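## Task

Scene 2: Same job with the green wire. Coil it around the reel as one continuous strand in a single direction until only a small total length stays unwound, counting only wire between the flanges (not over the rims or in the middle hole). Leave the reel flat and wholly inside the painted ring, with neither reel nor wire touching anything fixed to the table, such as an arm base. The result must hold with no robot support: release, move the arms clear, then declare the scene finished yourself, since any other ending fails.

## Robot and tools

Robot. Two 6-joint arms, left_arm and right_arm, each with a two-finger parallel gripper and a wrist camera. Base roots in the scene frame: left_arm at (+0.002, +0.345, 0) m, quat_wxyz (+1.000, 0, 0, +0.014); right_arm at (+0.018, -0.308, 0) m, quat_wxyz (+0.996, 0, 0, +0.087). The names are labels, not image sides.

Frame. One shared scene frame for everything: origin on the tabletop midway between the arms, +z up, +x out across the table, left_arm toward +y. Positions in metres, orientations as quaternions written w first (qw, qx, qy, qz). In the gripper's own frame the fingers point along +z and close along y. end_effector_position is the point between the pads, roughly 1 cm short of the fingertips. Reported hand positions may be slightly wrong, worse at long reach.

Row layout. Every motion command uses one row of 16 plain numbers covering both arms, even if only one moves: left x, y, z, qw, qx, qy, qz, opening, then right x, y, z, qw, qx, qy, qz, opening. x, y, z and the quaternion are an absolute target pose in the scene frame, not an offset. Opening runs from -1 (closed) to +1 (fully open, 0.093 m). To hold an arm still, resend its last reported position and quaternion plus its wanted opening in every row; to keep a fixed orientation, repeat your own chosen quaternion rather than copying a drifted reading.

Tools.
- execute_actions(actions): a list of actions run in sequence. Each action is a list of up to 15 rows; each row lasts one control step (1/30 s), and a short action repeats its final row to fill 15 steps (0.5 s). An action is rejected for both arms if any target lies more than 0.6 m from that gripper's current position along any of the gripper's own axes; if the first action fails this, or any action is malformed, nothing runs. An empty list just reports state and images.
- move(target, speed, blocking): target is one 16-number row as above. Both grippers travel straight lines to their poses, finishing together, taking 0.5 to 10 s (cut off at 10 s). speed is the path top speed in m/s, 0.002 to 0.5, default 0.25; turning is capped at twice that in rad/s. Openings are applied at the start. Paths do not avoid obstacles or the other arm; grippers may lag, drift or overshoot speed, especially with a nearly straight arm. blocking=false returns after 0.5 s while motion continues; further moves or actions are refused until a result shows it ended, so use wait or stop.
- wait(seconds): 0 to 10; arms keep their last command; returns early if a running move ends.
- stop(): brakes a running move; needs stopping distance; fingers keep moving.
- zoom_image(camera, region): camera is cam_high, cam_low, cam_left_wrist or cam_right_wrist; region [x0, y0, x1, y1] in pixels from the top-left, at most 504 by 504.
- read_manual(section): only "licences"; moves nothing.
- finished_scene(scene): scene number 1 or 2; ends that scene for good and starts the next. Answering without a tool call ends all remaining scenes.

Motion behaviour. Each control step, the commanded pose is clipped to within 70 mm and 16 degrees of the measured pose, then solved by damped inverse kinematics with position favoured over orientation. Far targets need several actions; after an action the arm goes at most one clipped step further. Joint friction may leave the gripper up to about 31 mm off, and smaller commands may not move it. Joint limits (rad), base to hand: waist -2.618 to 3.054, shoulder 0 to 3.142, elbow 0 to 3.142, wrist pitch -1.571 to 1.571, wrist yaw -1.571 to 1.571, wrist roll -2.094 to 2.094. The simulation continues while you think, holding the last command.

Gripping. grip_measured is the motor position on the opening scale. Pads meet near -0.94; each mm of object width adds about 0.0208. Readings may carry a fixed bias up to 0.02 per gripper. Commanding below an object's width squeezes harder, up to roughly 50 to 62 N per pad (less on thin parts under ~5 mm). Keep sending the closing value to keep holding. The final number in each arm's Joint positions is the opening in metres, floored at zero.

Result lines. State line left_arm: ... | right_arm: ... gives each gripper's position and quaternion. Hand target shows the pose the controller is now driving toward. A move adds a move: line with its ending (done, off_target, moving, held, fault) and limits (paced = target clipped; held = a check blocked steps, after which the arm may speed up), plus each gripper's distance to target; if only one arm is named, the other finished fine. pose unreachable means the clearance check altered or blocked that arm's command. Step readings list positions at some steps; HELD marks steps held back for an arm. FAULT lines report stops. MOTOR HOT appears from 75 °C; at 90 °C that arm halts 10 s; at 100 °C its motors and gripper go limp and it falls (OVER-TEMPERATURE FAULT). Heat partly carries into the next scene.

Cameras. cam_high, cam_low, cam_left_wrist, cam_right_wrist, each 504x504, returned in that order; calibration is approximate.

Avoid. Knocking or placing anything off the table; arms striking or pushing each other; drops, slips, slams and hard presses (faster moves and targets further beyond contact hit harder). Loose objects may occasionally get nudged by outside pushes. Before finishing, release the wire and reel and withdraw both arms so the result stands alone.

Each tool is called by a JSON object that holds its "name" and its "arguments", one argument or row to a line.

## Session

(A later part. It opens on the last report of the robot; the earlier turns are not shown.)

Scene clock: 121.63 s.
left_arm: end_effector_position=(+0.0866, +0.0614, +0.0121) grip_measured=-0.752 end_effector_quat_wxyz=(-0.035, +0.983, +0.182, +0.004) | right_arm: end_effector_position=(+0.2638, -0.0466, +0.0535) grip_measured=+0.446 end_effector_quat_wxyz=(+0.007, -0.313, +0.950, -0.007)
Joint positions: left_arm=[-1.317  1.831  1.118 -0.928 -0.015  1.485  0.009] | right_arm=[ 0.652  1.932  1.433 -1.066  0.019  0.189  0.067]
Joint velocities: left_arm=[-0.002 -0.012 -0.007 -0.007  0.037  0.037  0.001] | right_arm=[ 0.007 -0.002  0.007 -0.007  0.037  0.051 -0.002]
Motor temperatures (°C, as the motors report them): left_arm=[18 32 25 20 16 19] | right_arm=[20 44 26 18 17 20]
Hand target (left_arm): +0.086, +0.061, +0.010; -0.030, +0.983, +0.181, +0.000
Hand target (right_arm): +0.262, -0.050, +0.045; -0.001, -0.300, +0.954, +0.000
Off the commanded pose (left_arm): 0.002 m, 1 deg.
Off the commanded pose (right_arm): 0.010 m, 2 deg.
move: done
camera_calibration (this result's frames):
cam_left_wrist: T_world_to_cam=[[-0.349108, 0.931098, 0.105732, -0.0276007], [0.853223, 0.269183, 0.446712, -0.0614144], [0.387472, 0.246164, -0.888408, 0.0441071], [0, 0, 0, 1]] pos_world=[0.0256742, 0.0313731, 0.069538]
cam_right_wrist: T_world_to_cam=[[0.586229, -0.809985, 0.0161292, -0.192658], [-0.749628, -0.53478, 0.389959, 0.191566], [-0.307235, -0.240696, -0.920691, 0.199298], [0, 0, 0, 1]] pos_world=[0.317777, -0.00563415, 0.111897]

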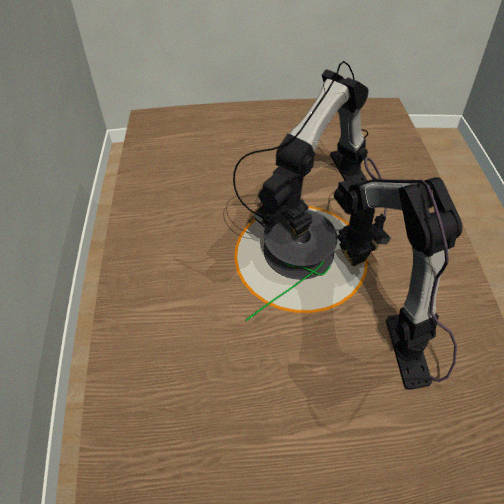

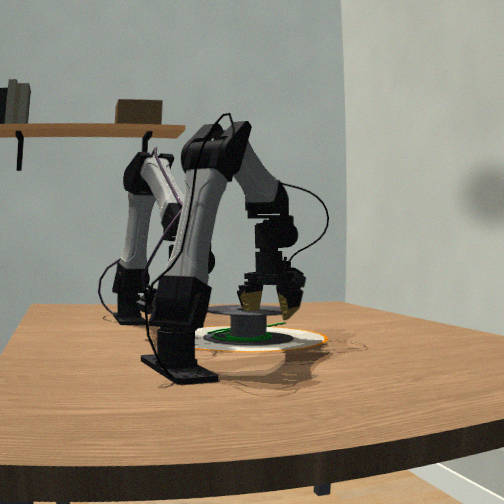

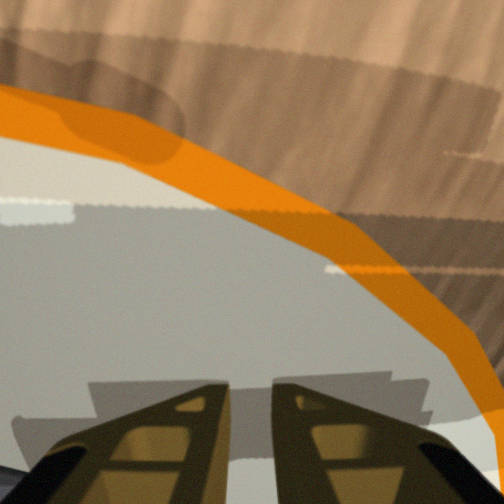

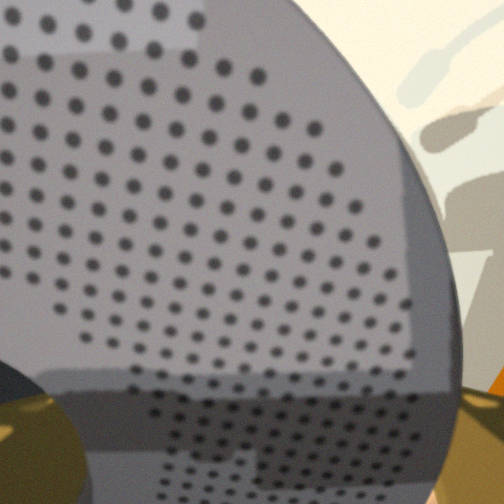

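{"name": "move", "arguments": {
  "target": [0.09,0.13,0.11,0,0.574,0.819,0,-0.4, 0.2638,-0.0466,0.050,0,-0.313,0.95,0,1.0],
  "speed": 0.4
}}

{"name": "move", "arguments": {
  "target": [0.20,0.15,0.10,0,-0.174,0.985,0,-0.4, 0.2638,-0.050,0.11,0,-0.313,0.95,0,1.0],
  "speed": 0.4
}}

Scene clock: 128.87 s.
left_arm: end_effector_position=(+0.0912, +0.1257, +0.1033) grip_measured=-0.402 end_effector_quat_wxyz=(-0.002, +0.580, +0.814, +0.003) | right_arm: end_effector_position=(+0.2632, -0.0457, +0.0534) grip_measured=+0.990 end_effector_quat_wxyz=(+0.006, -0.315, +0.949, -0.004)
Joint positions: left_arm=[-1.215  1.448  1.089 -1.219 -0.004  0.051  0.026] | right_arm=[ 0.652  1.932  1.433 -1.065  0.013  0.186  0.093]
Joint velocities: left_arm=[ 0.017  0.002  0.002 -0.051  0.007 -0.037 -0.   ] | right_arm=[-0.002 -0.007 -0.012  0.022  0.007 -0.081  0.001]
Motor temperatures (°C, as the motors report them): left_arm=[18 32 25 20 16 19] | right_arm=[20 44 25 18 17 20]
Hand target (left_arm): +0.091, +0.130, +0.109; +0.000, +0.574, +0.819, -0.000
Hand target (right_arm): +0.264, -0.047, +0.050; -0.000, -0.313, +0.950, +0.000
Off the commanded pose (left_arm): 0.008 m, 1 deg.
Off the commanded pose (right_arm): 0.004 m, 1 deg.
move: done
camera_calibration (this result's frames):
cam_left_wrist: T_world_to_cam=[[-0.947598, -0.317641, 0.0341024, 0.123425], [-0.271656, 0.857353, 0.437206, -0.0936728], [-0.168112, 0.405032, -0.898714, 0.139251], [0, 0, 0, 1]] pos_world=[0.11492, 0.0631145, 0.161892]
cam_right_wrist: T_world_to_cam=[[0.588779, -0.808232, 0.0100228, -0.191882], [-0.746414, -0.538905, 0.390445, 0.190499], [-0.310169, -0.237367, -0.920572, 0.200114], [0, 0, 0, 1]] pos_world=[0.317236, -0.00492394, 0.111763]

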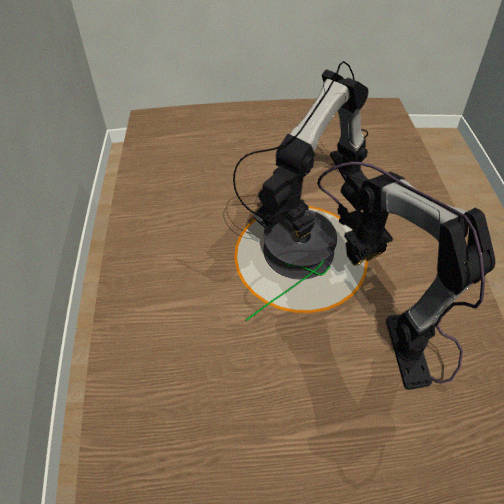

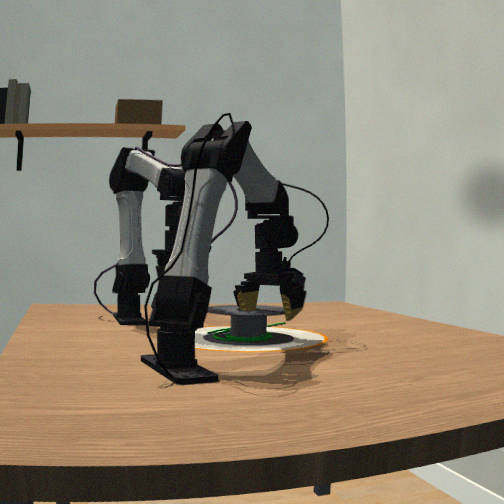

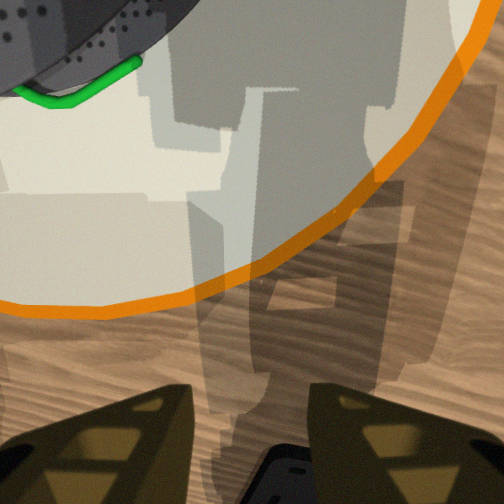

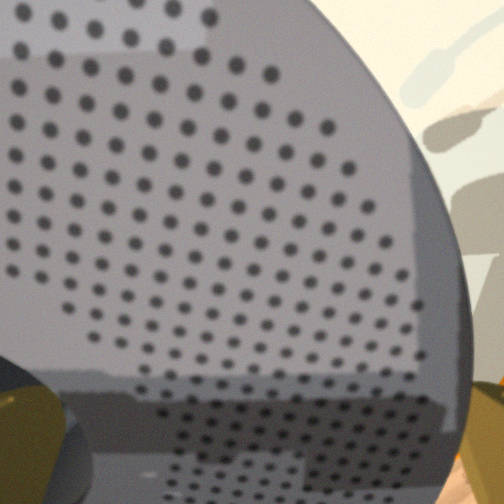

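Scene clock: 131.50 s.
left_arm: end_effector_position=(+0.1923, +0.1532, +0.1008) grip_measured=-0.402 end_effector_quat_wxyz=(-0.002, -0.167, +0.986, +0.006) | right_arm: end_effector_position=(+0.2625, -0.0494, +0.0983) grip_measured=+0.990 end_effector_quat_wxyz=(-0.007, -0.315, +0.949, -0.011)
Joint positions: left_arm=[-0.819  1.581  1.205 -1.206 -0.004 -1.127  0.026] | right_arm=[ 0.646  1.918  1.594 -1.27   0.012  0.179  0.093]
Joint velocities: left_arm=[-0.007 -0.002  0.007 -0.022  0.051 -0.022 -0.   ] | right_arm=[ 0.002 -0.012 -0.007 -0.007  0.007 -0.037 -0.001]
Motor temperatures (°C, as the motors report them): left_arm=[18 31 25 20 16 19] | right_arm=[20 44 26 18 17 20]
Hand target (left_arm): +0.200, +0.147, +0.101; +0.001, -0.174, +0.985, -0.002
Hand target (right_arm): +0.265, -0.049, +0.110; +0.000, -0.313, +0.950, +0.000
Off the commanded pose (left_arm): 0.008 m, 1 deg.
Off the commanded pose (right_arm): 0.012 m, 2 deg.
move: off_target (right_arm)
camera_calibration (this result's frames):
cam_left_wrist: T_world_to_cam=[[0.32054, -0.946909, 0.0248275, 0.0815221], [-0.857322, -0.278869, 0.432703, 0.198442], [-0.402807, -0.159984, -0.901194, 0.274815], [0, 0, 0, 1]] pos_world=[0.254695, 0.176499, 0.159771]
cam_right_wrist: T_world_to_cam=[[0.589654, -0.807511, 0.0153095, -0.195599], [-0.737683, -0.530754, 0.417282, 0.165923], [-0.328834, -0.257346, -0.908648, 0.243103], [0, 0, 0, 1]] pos_world=[0.317675, -0.00732254, 0.154653]

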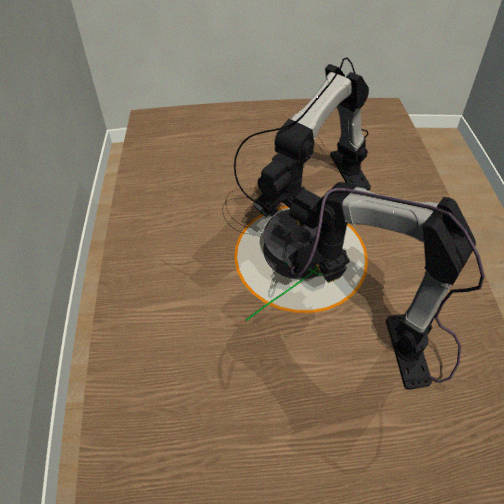

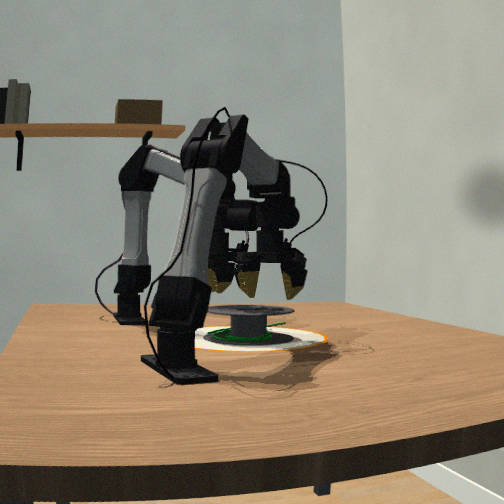

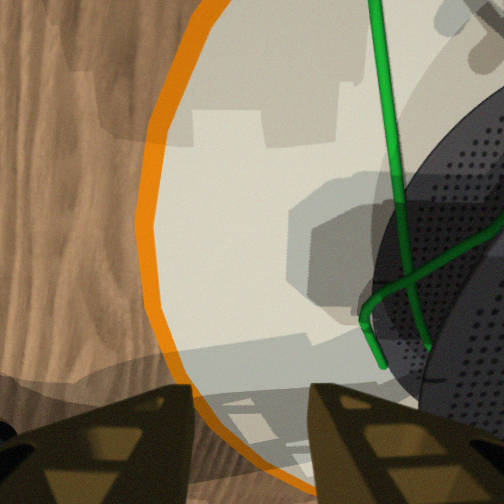

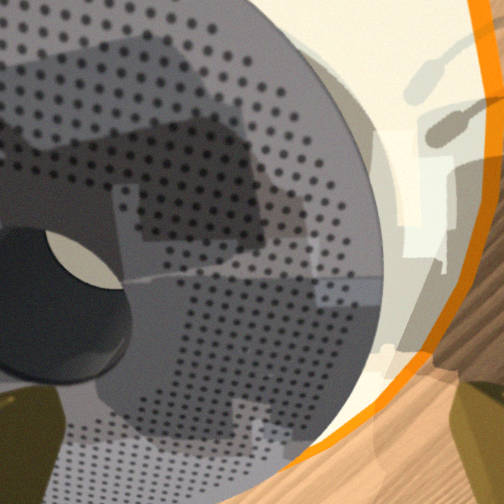

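{"name": "execute_actions", "arguments": {
  "actions": []
}}

Scene clock: 133.63 s.
left_arm: end_effector_position=(+0.1923, +0.1532, +0.1008) grip_measured=-0.402 end_effector_quat_wxyz=(-0.002, -0.168, +0.986, +0.006) | right_arm: end_effector_position=(+0.2624, -0.0495, +0.0983) grip_measured=+0.990 end_effector_quat_wxyz=(-0.007, -0.315, +0.949, -0.011)
Joint positions: left_arm=[-0.819  1.581  1.205 -1.206 -0.004 -1.129  0.026] | right_arm=[ 0.646  1.918  1.594 -1.271  0.012  0.179  0.093]
Joint velocities: left_arm=[-0.007 -0.007  0.027 -0.022 -0.022 -0.095 -0.   ] | right_arm=[ 0.002 -0.022 -0.012 -0.022 -0.007  0.037 -0.   ]
Motor temperatures (°C, as the motors report them): left_arm=[18 31 26 20 16 19] | right_arm=[20 44 26 18 17 20]
Hand target (left_arm): +0.200, +0.147, +0.101; +0.001, -0.174, +0.985, -0.002
Hand target (right_arm): +0.265, -0.049, +0.110; +0.000, -0.313, +0.950, +0.000
Off the commanded pose (left_arm): 0.008 m, 1 deg.
Off the commanded pose (right_arm): 0.012 m, 2 deg.
camera_calibration (this result's frames):
cam_left_wrist: T_world_to_cam=[[0.323067, -0.946051, 0.0248224, 0.0809051], [-0.856587, -0.281164, 0.432673, 0.198656], [-0.402351, -0.161045, -0.901209, 0.274892], [0, 0, 0, 1]] pos_world=[0.254631, 0.176665, 0.159774]
cam_right_wrist: T_world_to_cam=[[0.589658, -0.807506, 0.0153813, -0.195624], [-0.737574, -0.530637, 0.417622, 0.165783], [-0.32907, -0.257599, -0.908491, 0.243101], [0, 0, 0, 1]] pos_world=[0.317626, -0.00737443, 0.154629]

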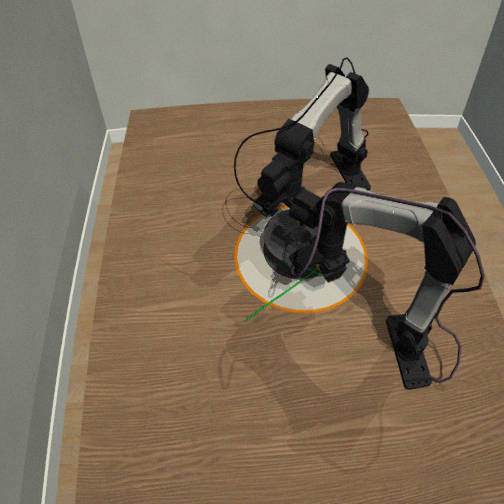

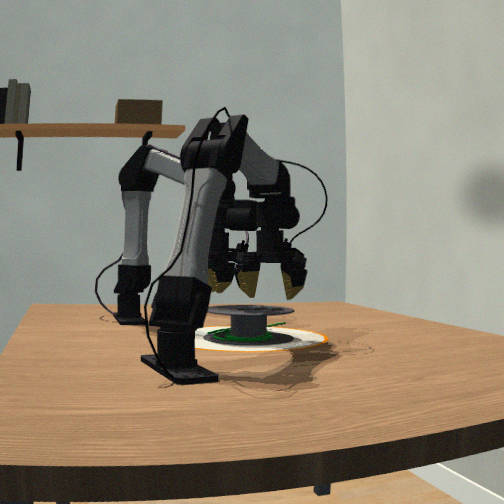

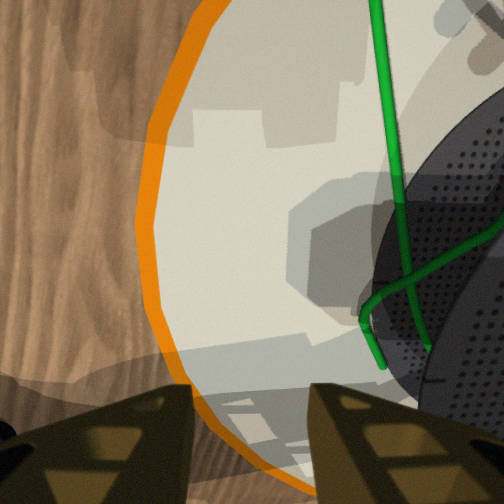

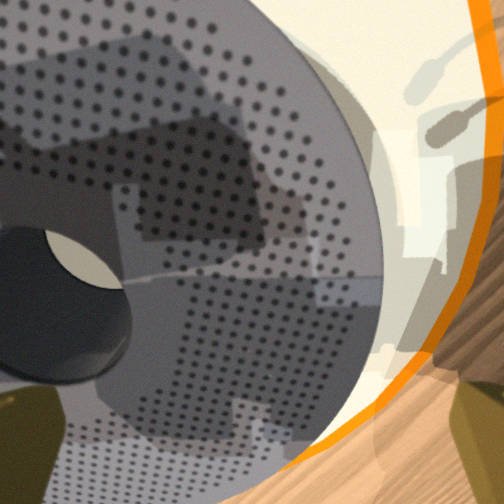

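{"name": "move", "arguments": {
  "target": [0.265,0.105,0.10,0,-0.342,0.940,0,-0.4, 0.177,-0.039,0.108,0,0.423,0.906,0,1.0],
  "speed": 0.25
}}

Scene clock: 137.77 s.
left_arm: end_effector_position=(+0.2079, +0.1408, +0.1015) grip_measured=-0.402 end_effector_quat_wxyz=(+0.000, -0.208, +0.978, +0.003) | right_arm: end_effector_position=(+0.2436, -0.0469, +0.1016) grip_measured=+0.990 end_effector_quat_wxyz=(-0.005, -0.118, +0.993, -0.013)
Joint positions: left_arm=[-0.811  1.649  1.278 -1.205 -0.004 -1.202  0.026] | right_arm=[ 0.691  1.877  1.552 -1.271  0.012  0.628  0.093]
Joint velocities: left_arm=[-0.007  0.022 -0.002  0.007 -0.051  0.007 -0.001] | right_arm=[-0.017  0.002 -0.017 -0.007 -0.066 -0.081 -0.   ]
Motor temperatures (°C, as the motors report them): left_arm=[18 31 26 20 16 19] | right_arm=[20 45 26 18 17 20]
Hand target (left_arm): +0.207, +0.141, +0.102; -0.000, -0.207, +0.978, +0.004
Hand target (right_arm): +0.244, -0.047, +0.102; -0.005, -0.120, +0.993, -0.013
Off the commanded pose (left_arm): 0.067 m, 16 deg; orientation clipped at the last step of the last action.
Off the commanded pose (right_arm): 0.067 m, 64 deg; orientation clipped at the last step of the last action.
move: held (left_arm, right_arm); limits=paced,held; held on 71 of 100 steps (left_arm, right_arm), including the last (left_arm, right_arm)
pose unreachable (left arm): on one or more control steps of this call, first in action 0 (counted from 0), this arm could not follow its commanded pose, so it was not sent that pose on those steps. On the call's last step it was still not sent that pose. It may still have moved: this result reports where it is.
cause: the commanded pose would bring a part of the arm too close to another arm (this arm's wrist (the part past joint 4) and the other arm's wrist (the part past joint 4)).
pose unreachable (right arm): on one or more control steps of this call, first in action 0 (counted from 0), this arm could not follow its commanded pose, so it was not sent that pose on those steps. On the call's last step it was still not sent that pose. It may still have moved: this result reports where it is.
cause: the commanded pose would bring a part of the arm too close to another arm (this arm's wrist (the part past joint 4) and the other arm's wrist (the part past joint 4)).
camera_calibration (this result's frames):
cam_left_wrist: T_world_to_cam=[[0.397909, -0.916873, 0.0318042, 0.0437534], [-0.833883, -0.347005, 0.429216, 0.213056], [-0.382501, -0.19731, -0.902642, 0.280922], [0, 0, 0, 1]] pos_world=[0.267707, 0.169476, 0.160734]
cam_right_wrist: T_world_to_cam=[[0.225116, -0.974043, 0.0237437, -0.102366], [-0.8907, -0.195854, 0.410238, 0.205683], [-0.394939, -0.1135, -0.91167, 0.263615], [0, 0, 0, 1]] pos_world=[0.310358, -0.0295051, 0.158382]

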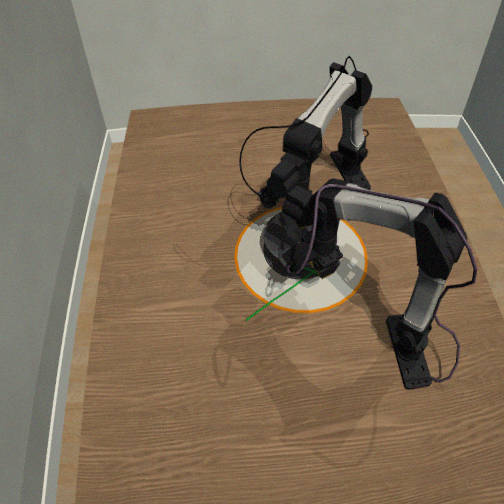

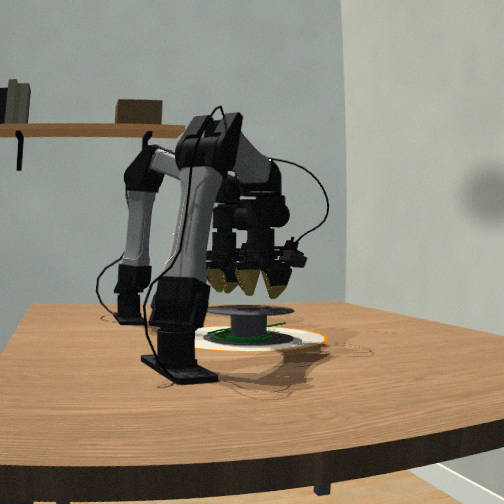

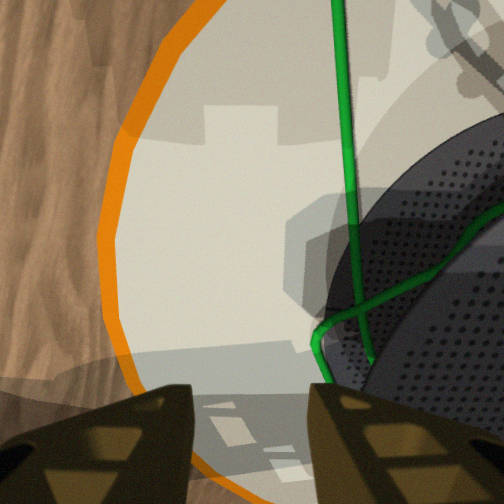

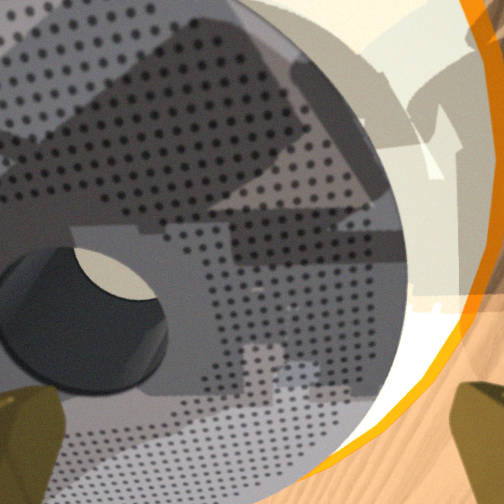

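{"name": "move", "arguments": {
  "target": [0.21,0.20,0.10,0,-0.342,0.940,0,-0.4, 0.19,-0.07,0.108,0,0.423,0.906,0,1.0],
  "speed": 0.3
}}

{"name": "move", "arguments": {
  "target": [0.265,0.105,0.10,0,-0.342,0.940,0,-0.4, 0.177,-0.039,0.108,0,0.423,0.906,0,1.0],
  "speed": 0.25
}}

Scene clock: 140.73 s.
left_arm: end_effector_position=(+0.2103, +0.1981, +0.0973) grip_measured=-0.402 end_effector_quat_wxyz=(-0.005, -0.336, +0.942, +0.011) | right_arm: end_effector_position=(+0.1956, -0.0709, +0.1098) grip_measured=+0.990 end_effector_quat_wxyz=(+0.005, +0.424, +0.906, -0.006)
Joint positions: left_arm=[-0.643  1.537  1.146 -1.205 -0.004 -1.301  0.026] | right_arm=[ 0.762  1.674  1.339 -1.246  0.011  1.811  0.093]
Joint velocities: left_arm=[-0.022  0.002  0.007  0.095 -0.022  0.007  0.   ] | right_arm=[-0.002  0.007 -0.012 -0.022 -0.022  0.007  0.001]
Motor temperatures (°C, as the motors report them): left_arm=[18 31 26 20 16 19] | right_arm=[20 44 26 18 17 20]
Hand target (left_arm): +0.211, +0.199, +0.100; +0.000, -0.342, +0.940, -0.000
Hand target (right_arm): +0.190, -0.070, +0.109; +0.002, +0.423, +0.906, -0.001
Off the commanded pose (left_arm): 0.003 m, 2 deg.
Off the commanded pose (right_arm): 0.006 m, 1 deg.
move: done
camera_calibration (this result's frames):
cam_left_wrist: T_world_to_cam=[[0.625493, -0.780123, 0.0129464, 0.0222774], [-0.706446, -0.55922, 0.433827, 0.251584], [-0.331198, -0.280502, -0.900903, 0.294855], [0, 0, 0, 1]] pos_world=[0.261452, 0.240777, 0.156204]
cam_right_wrist: T_world_to_cam=[[-0.774721, -0.632277, 0.00570062, 0.106622], [-0.581505, 0.715993, 0.386271, 0.161696], [-0.248312, 0.295938, -0.922368, 0.250941], [0, 0, 0, 1]] pos_world=[0.238941, -0.122622, 0.168394]

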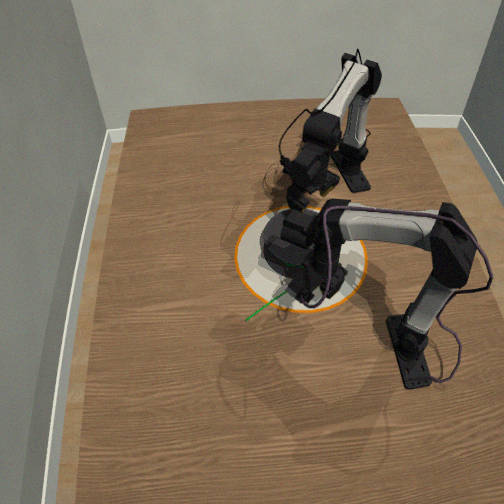

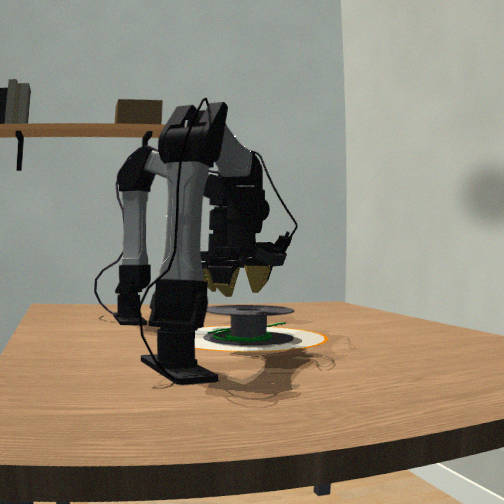

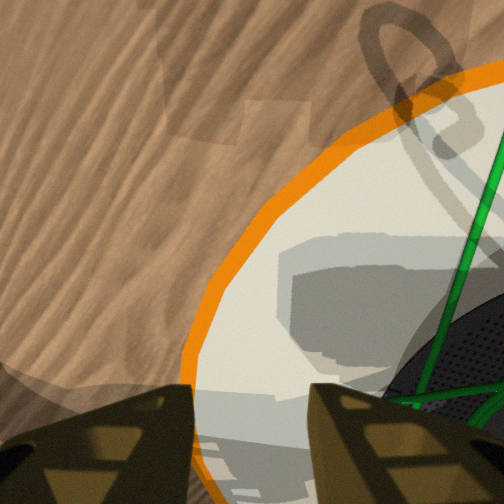

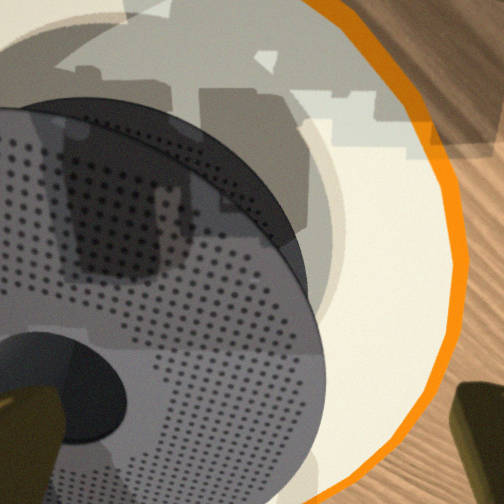

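Scene clock: 141.70 s.
left_arm: end_effector_position=(+0.2648, +0.1065, +0.1008) grip_measured=-0.402 end_effector_quat_wxyz=(+0.005, -0.341, +0.940, -0.005) | right_arm: end_effector_position=(+0.1764, -0.0480, +0.1082) grip_measured=+0.990 end_effector_quat_wxyz=(+0.005, +0.423, +0.906, -0.006)
Joint positions: left_arm=[-0.766  1.879  1.551 -1.231 -0.004 -1.434  0.026] | right_arm=[ 0.857  1.707  1.37  -1.245  0.011  1.905  0.093]
Joint velocities: left_arm=[-0.007 -0.022 -0.007 -0.051 -0.007 -0.007 -0.   ] | right_arm=[-0.022  0.002 -0.017 -0.037 -0.022 -0.022 -0.001]
Motor temperatures (°C, as the motors report them): left_arm=[18 31 26 20 16 19] | right_arm=[20 44 26 18 17 20]
Hand target (left_arm): +0.264, +0.105, +0.101; -0.000, -0.342, +0.940, +0.001
Hand target (right_arm): +0.177, -0.040, +0.108; +0.002, +0.423, +0.906, -0.001
Off the commanded pose (left_arm): 0.002 m, 1 deg.
Off the commanded pose (right_arm): 0.009 m, 1 deg.
move: done
camera_calibration (this result's frames):
cam_left_wrist: T_world_to_cam=[[0.632864, -0.772665, 0.04972, -0.0897016], [-0.713338, -0.556892, 0.425465, 0.23969], [-0.301054, -0.304729, -0.903608, 0.285262], [0, 0, 0, 1]] pos_world=[0.313628, 0.1511, 0.160245]
cam_right_wrist: T_world_to_cam=[[-0.773511, -0.633759, 0.0054997, 0.10599], [-0.583176, 0.715118, 0.385373, 0.135019], [-0.248167, 0.294883, -0.922744, 0.237947], [0, 0, 0, 1]] pos_world=[0.219775, -0.099549, 0.166949]

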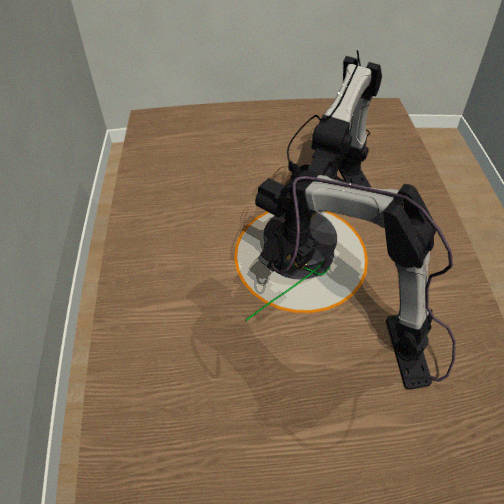

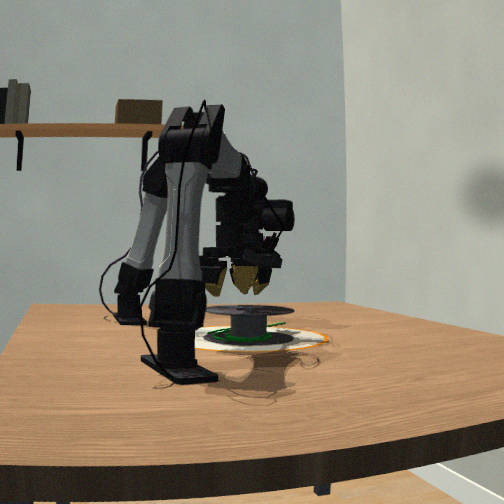

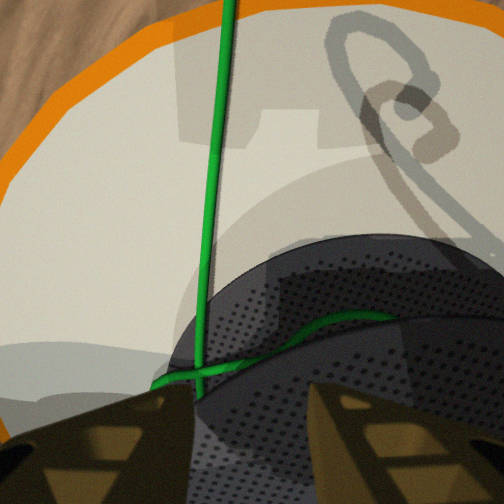

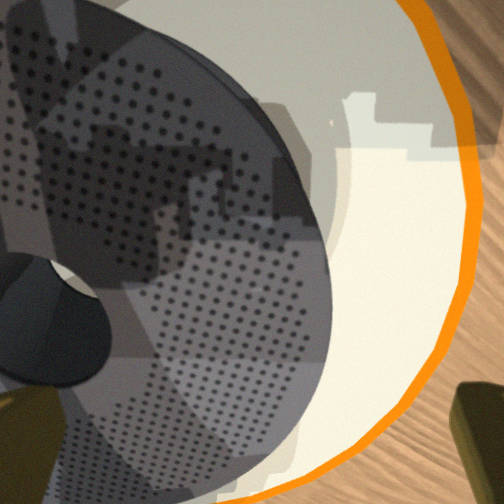

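{"name": "move", "arguments": {
  "target": [0.255,0.119,0.045,0,-0.342,0.940,0,-0.4, 0.176,-0.040,0.106,0,0.423,0.906,0,1.0],
  "speed": 0.15
}}

Scene clock: 144.80 s.
left_arm: end_effector_position=(+0.2537, +0.1175, +0.0703) grip_measured=-0.402 end_effector_quat_wxyz=(+0.006, -0.340, +0.940, -0.007) | right_arm: end_effector_position=(+0.1768, -0.0472, +0.1082) grip_measured=+0.990 end_effector_quat_wxyz=(+0.005, +0.424, +0.906, -0.004)
Joint positions: left_arm=[-0.764  1.834  1.37  -1.09  -0.004 -1.431  0.026] | right_arm=[ 0.857  1.707  1.37  -1.241  0.011  1.907  0.093]
Joint velocities: left_arm=[ 0.002 -0.002 -0.007  0.007  0.007  0.022  0.001] | right_arm=[-0.007 -0.012 -0.002  0.037  0.081  0.007  0.   ]
Motor temperatures (°C, as the motors report them): left_arm=[18 31 26 20 16 19] | right_arm=[20 44 26 18 17 20]
Hand target (left_arm): +0.254, +0.120, +0.046; -0.000, -0.342, +0.940, +0.001
Hand target (right_arm): +0.176, -0.040, +0.106; +0.000, +0.423, +0.906, -0.000
Off the commanded pose (left_arm): 0.025 m, 1 deg.
Off the commanded pose (right_arm): 0.008 m, 1 deg.
move: off_target (left_arm)
camera_calibration (this result's frames):
cam_left_wrist: T_world_to_cam=[[0.631498, -0.773483, 0.0541646, -0.0725399], [-0.715741, -0.554638, 0.424371, 0.251366], [-0.298202, -0.306757, -0.903867, 0.25722], [0, 0, 0, 1]] pos_world=[0.302425, 0.162213, 0.129749]
cam_right_wrist: T_world_to_cam=[[-0.774967, -0.631999, 0.00187943, 0.107593], [-0.582308, 0.715184, 0.38656, 0.134454], [-0.24565, 0.298477, -0.922262, 0.237496], [0, 0, 0, 1]] pos_world=[0.220015, -0.0990476, 0.166856]

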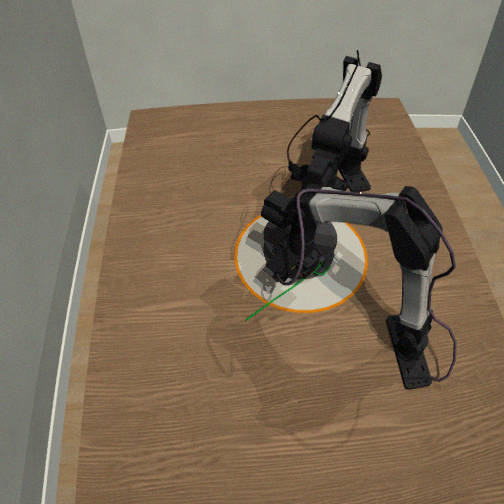

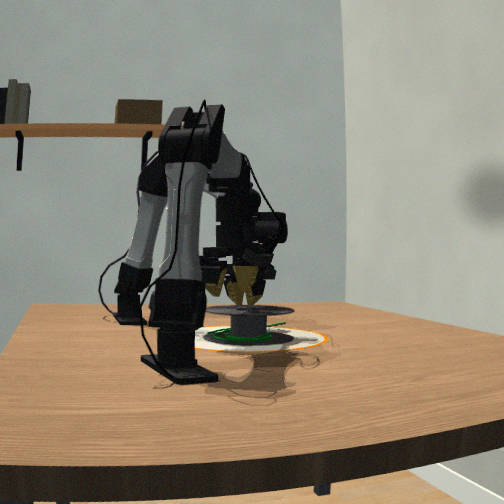

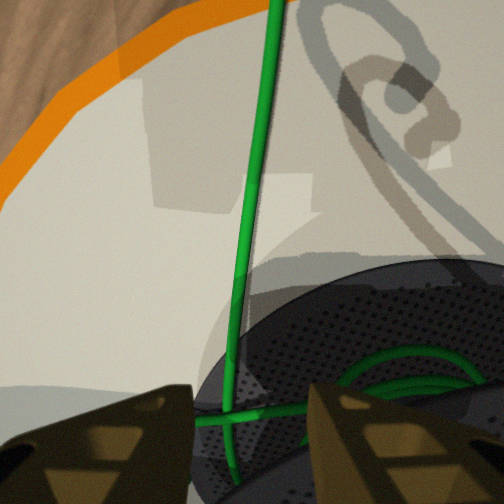

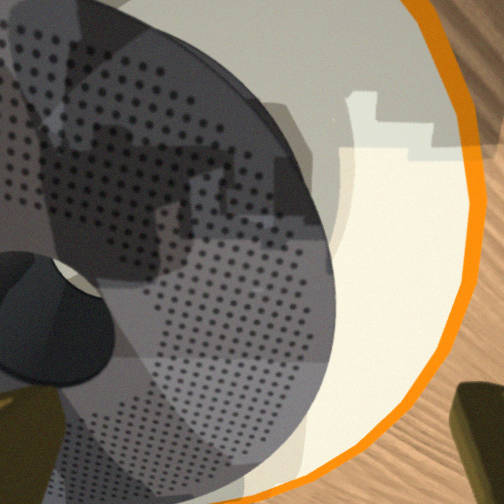

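{"name": "move", "arguments": {
  "target": [0.273,0.129,0.085,0,-0.342,0.940,0,-0.4, 0.176,-0.040,0.106,0,0.423,0.906,0,1.0],
  "speed": 0.15
}}

{"name": "move", "arguments": {
  "target": [0.273,0.129,0.04,0,-0.342,0.940,0,-0.4, 0.176,-0.040,0.106,0,0.423,0.906,0,1.0],
  "speed": 0.15
}}

Scene clock: 146.60 s.
left_arm: end_effector_position=(+0.2721, +0.1277, +0.0864) grip_measured=-0.402 end_effector_quat_wxyz=(+0.007, -0.342, +0.940, -0.007) | right_arm: end_effector_position=(+0.1769, -0.0470, +0.1082) grip_measured=+0.990 end_effector_quat_wxyz=(+0.005, +0.424, +0.906, -0.004)
Joint positions: left_arm=[-0.706  1.848  1.454 -1.158 -0.004 -1.377  0.026] | right_arm=[ 0.857  1.707  1.37  -1.24   0.011  1.907  0.093]
Joint velocities: left_arm=[ 0.007  0.002 -0.012 -0.066 -0.066 -0.007  0.001] | right_arm=[ 0.002 -0.012 -0.007 -0.037 -0.037  0.11  -0.001]
Motor temperatures (°C, as the motors report them): left_arm=[18 30 26 20 16 19] | right_arm=[20 43 26 18 17 20]
Hand target (left_arm): +0.273, +0.128, +0.085; +0.000, -0.342, +0.940, -0.001
Hand target (right_arm): +0.176, -0.040, +0.106; +0.000, +0.423, +0.906, +0.000
Off the commanded pose (left_arm): 0.002 m, 1 deg.
Off the commanded pose (right_arm): 0.007 m, 1 deg.
move: done
camera_calibration (this result's frames):
cam_left_wrist: T_world_to_cam=[[0.63464, -0.770802, 0.055648, -0.0785081], [-0.714217, -0.557499, 0.423188, 0.263397], [-0.295171, -0.308317, -0.904331, 0.279888], [0, 0, 0, 1]] pos_world=[0.320561, 0.172623, 0.146014]
cam_right_wrist: T_world_to_cam=[[-0.774967, -0.632, 0.00116192, 0.107845], [-0.582459, 0.714931, 0.3868, 0.134385], [-0.245288, 0.299081, -0.922163, 0.237424], [0, 0, 0, 1]] pos_world=[0.220087, -0.0989273, 0.166838]

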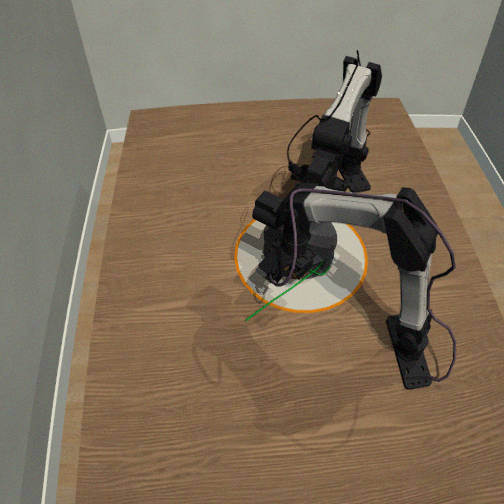

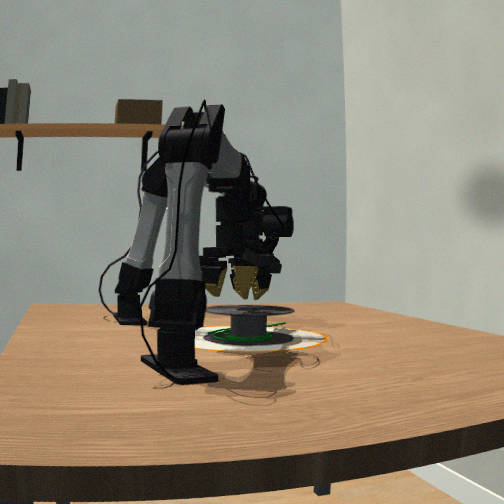

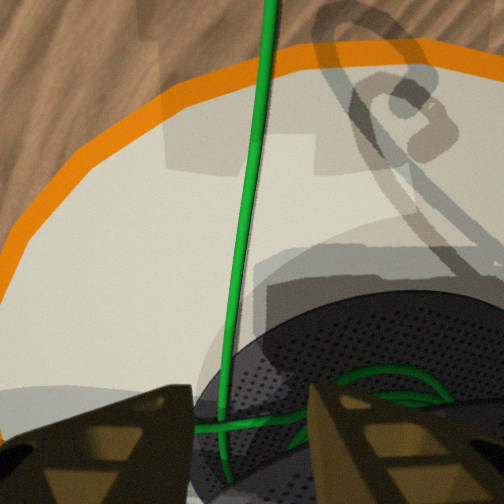

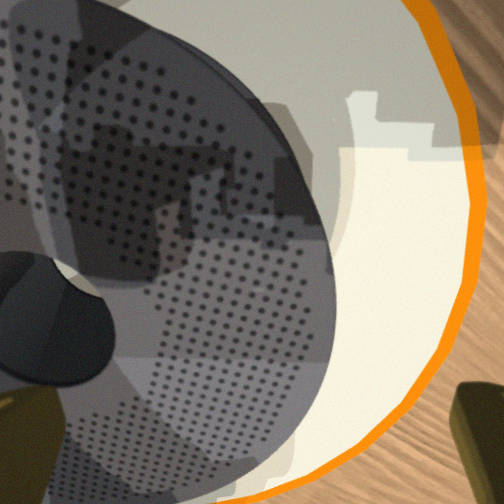

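Scene clock: 147.50 s.
left_arm: end_effector_position=(+0.2701, +0.1299, +0.0482) grip_measured=-0.402 end_effector_quat_wxyz=(+0.001, -0.342, +0.940, +0.003) | right_arm: end_effector_position=(+0.1769, -0.0470, +0.1082) grip_measured=+0.990 end_effector_quat_wxyz=(+0.005, +0.424, +0.906, -0.004)
Joint positions: left_arm=[-0.705  1.89   1.354 -1.038 -0.004 -1.376  0.026] | right_arm=[ 0.857  1.707  1.37  -1.24   0.011  1.907  0.093]
Joint velocities: left_arm=[ 0.002 -0.002 -0.017 -0.051  0.022  0.022  0.001] | right_arm=[-0.012  0.002 -0.022 -0.022 -0.007  0.007  0.   ]
Motor temperatures (°C, as the motors report them): left_arm=[18 30 26 20 16 19] | right_arm=[20 43 26 18 17 20]
Hand target (left_arm): +0.273, +0.129, +0.040; +0.000, -0.342, +0.940, +0.000
Hand target (right_arm): +0.176, -0.040, +0.106; +0.000, +0.423, +0.906, -0.000
Off the commanded pose (left_arm): 0.009 m, 0 deg.
Off the commanded pose (right_arm): 0.007 m, 1 deg.
move: done
camera_calibration (this result's frames):
cam_left_wrist: T_world_to_cam=[[0.635442, -0.771449, 0.0328739, -0.0724472], [-0.706509, -0.563718, 0.427863, 0.27784], [-0.311543, -0.295108, -0.903245, 0.247977], [0, 0, 0, 1]] pos_world=[0.319588, 0.173914, 0.107488]
cam_right_wrist: T_world_to_cam=[[-0.774967, -0.632, 0.00116192, 0.107845], [-0.582459, 0.714931, 0.3868, 0.134385], [-0.245288, 0.299081, -0.922163, 0.237424], [0, 0, 0, 1]] pos_world=[0.220087, -0.0989273, 0.166838]

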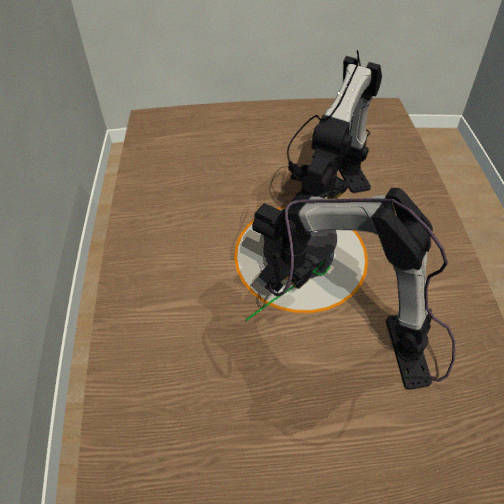

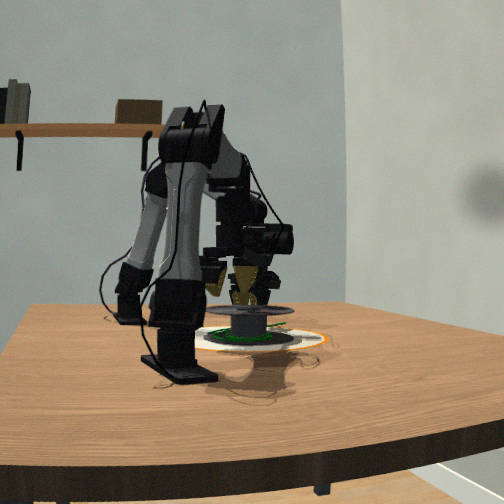

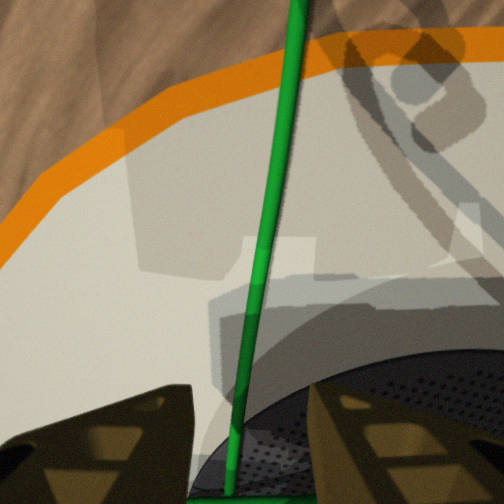

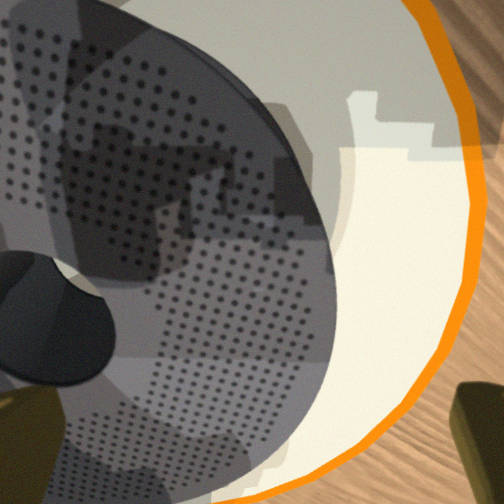

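{"name": "move", "arguments": {
  "target": [0.273,0.129,0.006,0,-0.342,0.940,0,-0.4, 0.182,-0.036,0.09,0,0.423,0.906,0,1.0],
  "speed": 0.12
}}

Scene clock: 149.03 s.
left_arm: end_effector_position=(+0.2783, +0.1270, +0.0229) grip_measured=-0.402 end_effector_quat_wxyz=(+0.012, -0.345, +0.938, -0.013) | right_arm: end_effector_position=(+0.1839, -0.0354, +0.1000) grip_measured=+0.990 end_effector_quat_wxyz=(+0.007, +0.424, +0.905, +0.010)
Joint positions: left_arm=[-0.698  1.919  1.286 -0.904 -0.006 -1.376  0.026] | right_arm=[ 0.857  1.736  1.37  -1.183  0.011  1.907  0.093]
Joint velocities: left_arm=[ 0.007  0.007 -0.012 -0.022 -0.007  0.037  0.001] | right_arm=[-0.002  0.002 -0.002 -0.022  0.022 -0.022  0.   ]
Motor temperatures (°C, as the motors report them): left_arm=[18 30 26 20 16 19] | right_arm=[20 43 26 18 17 20]
Hand target (left_arm): +0.273, +0.129, +0.007; -0.000, -0.342, +0.940, -0.000
Hand target (right_arm): +0.182, -0.037, +0.090; -0.000, +0.423, +0.906, -0.000
Off the commanded pose (left_arm): 0.018 m, 2 deg.
Off the commanded pose (right_arm): 0.010 m, 1 deg.
move: off_target (left_arm)
camera_calibration (this result's frames):
cam_left_wrist: T_world_to_cam=[[0.639437, -0.765676, 0.0697156, -0.0816926], [-0.715628, -0.559579, 0.41803, 0.295068], [-0.281064, -0.317194, -0.905754, 0.221277], [0, 0, 0, 1]] pos_world=[0.325589, 0.172751, 0.0827708]
cam_right_wrist: T_world_to_cam=[[-0.774792, -0.631707, -0.0253831, 0.12319], [-0.588135, 0.705459, 0.395506, 0.133175], [-0.231937, 0.321363, -0.918113, 0.225981], [0, 0, 0, 1]] pos_world=[0.226185, -0.0887511, 0.157931]

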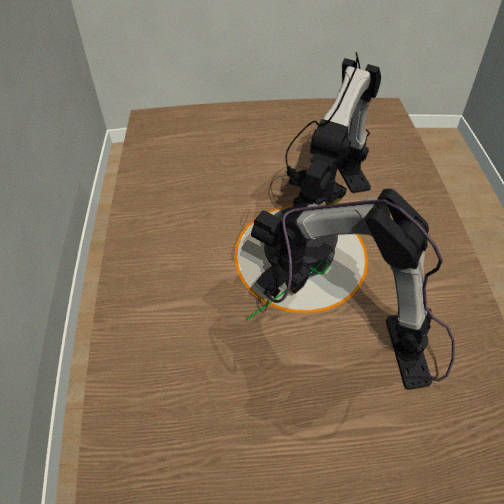

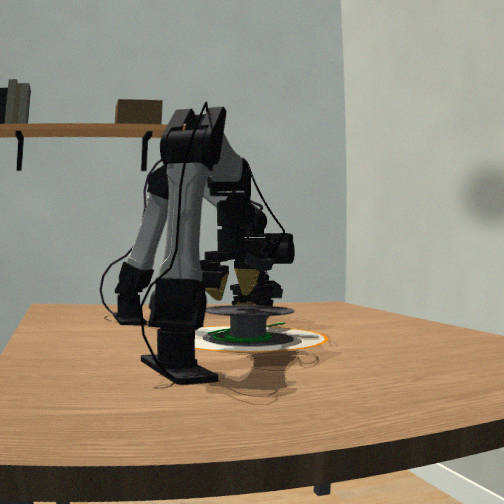

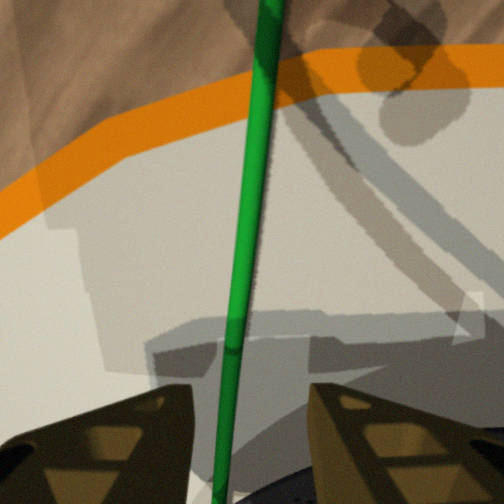

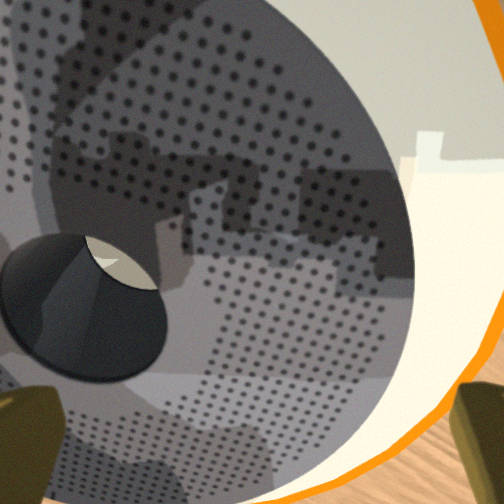

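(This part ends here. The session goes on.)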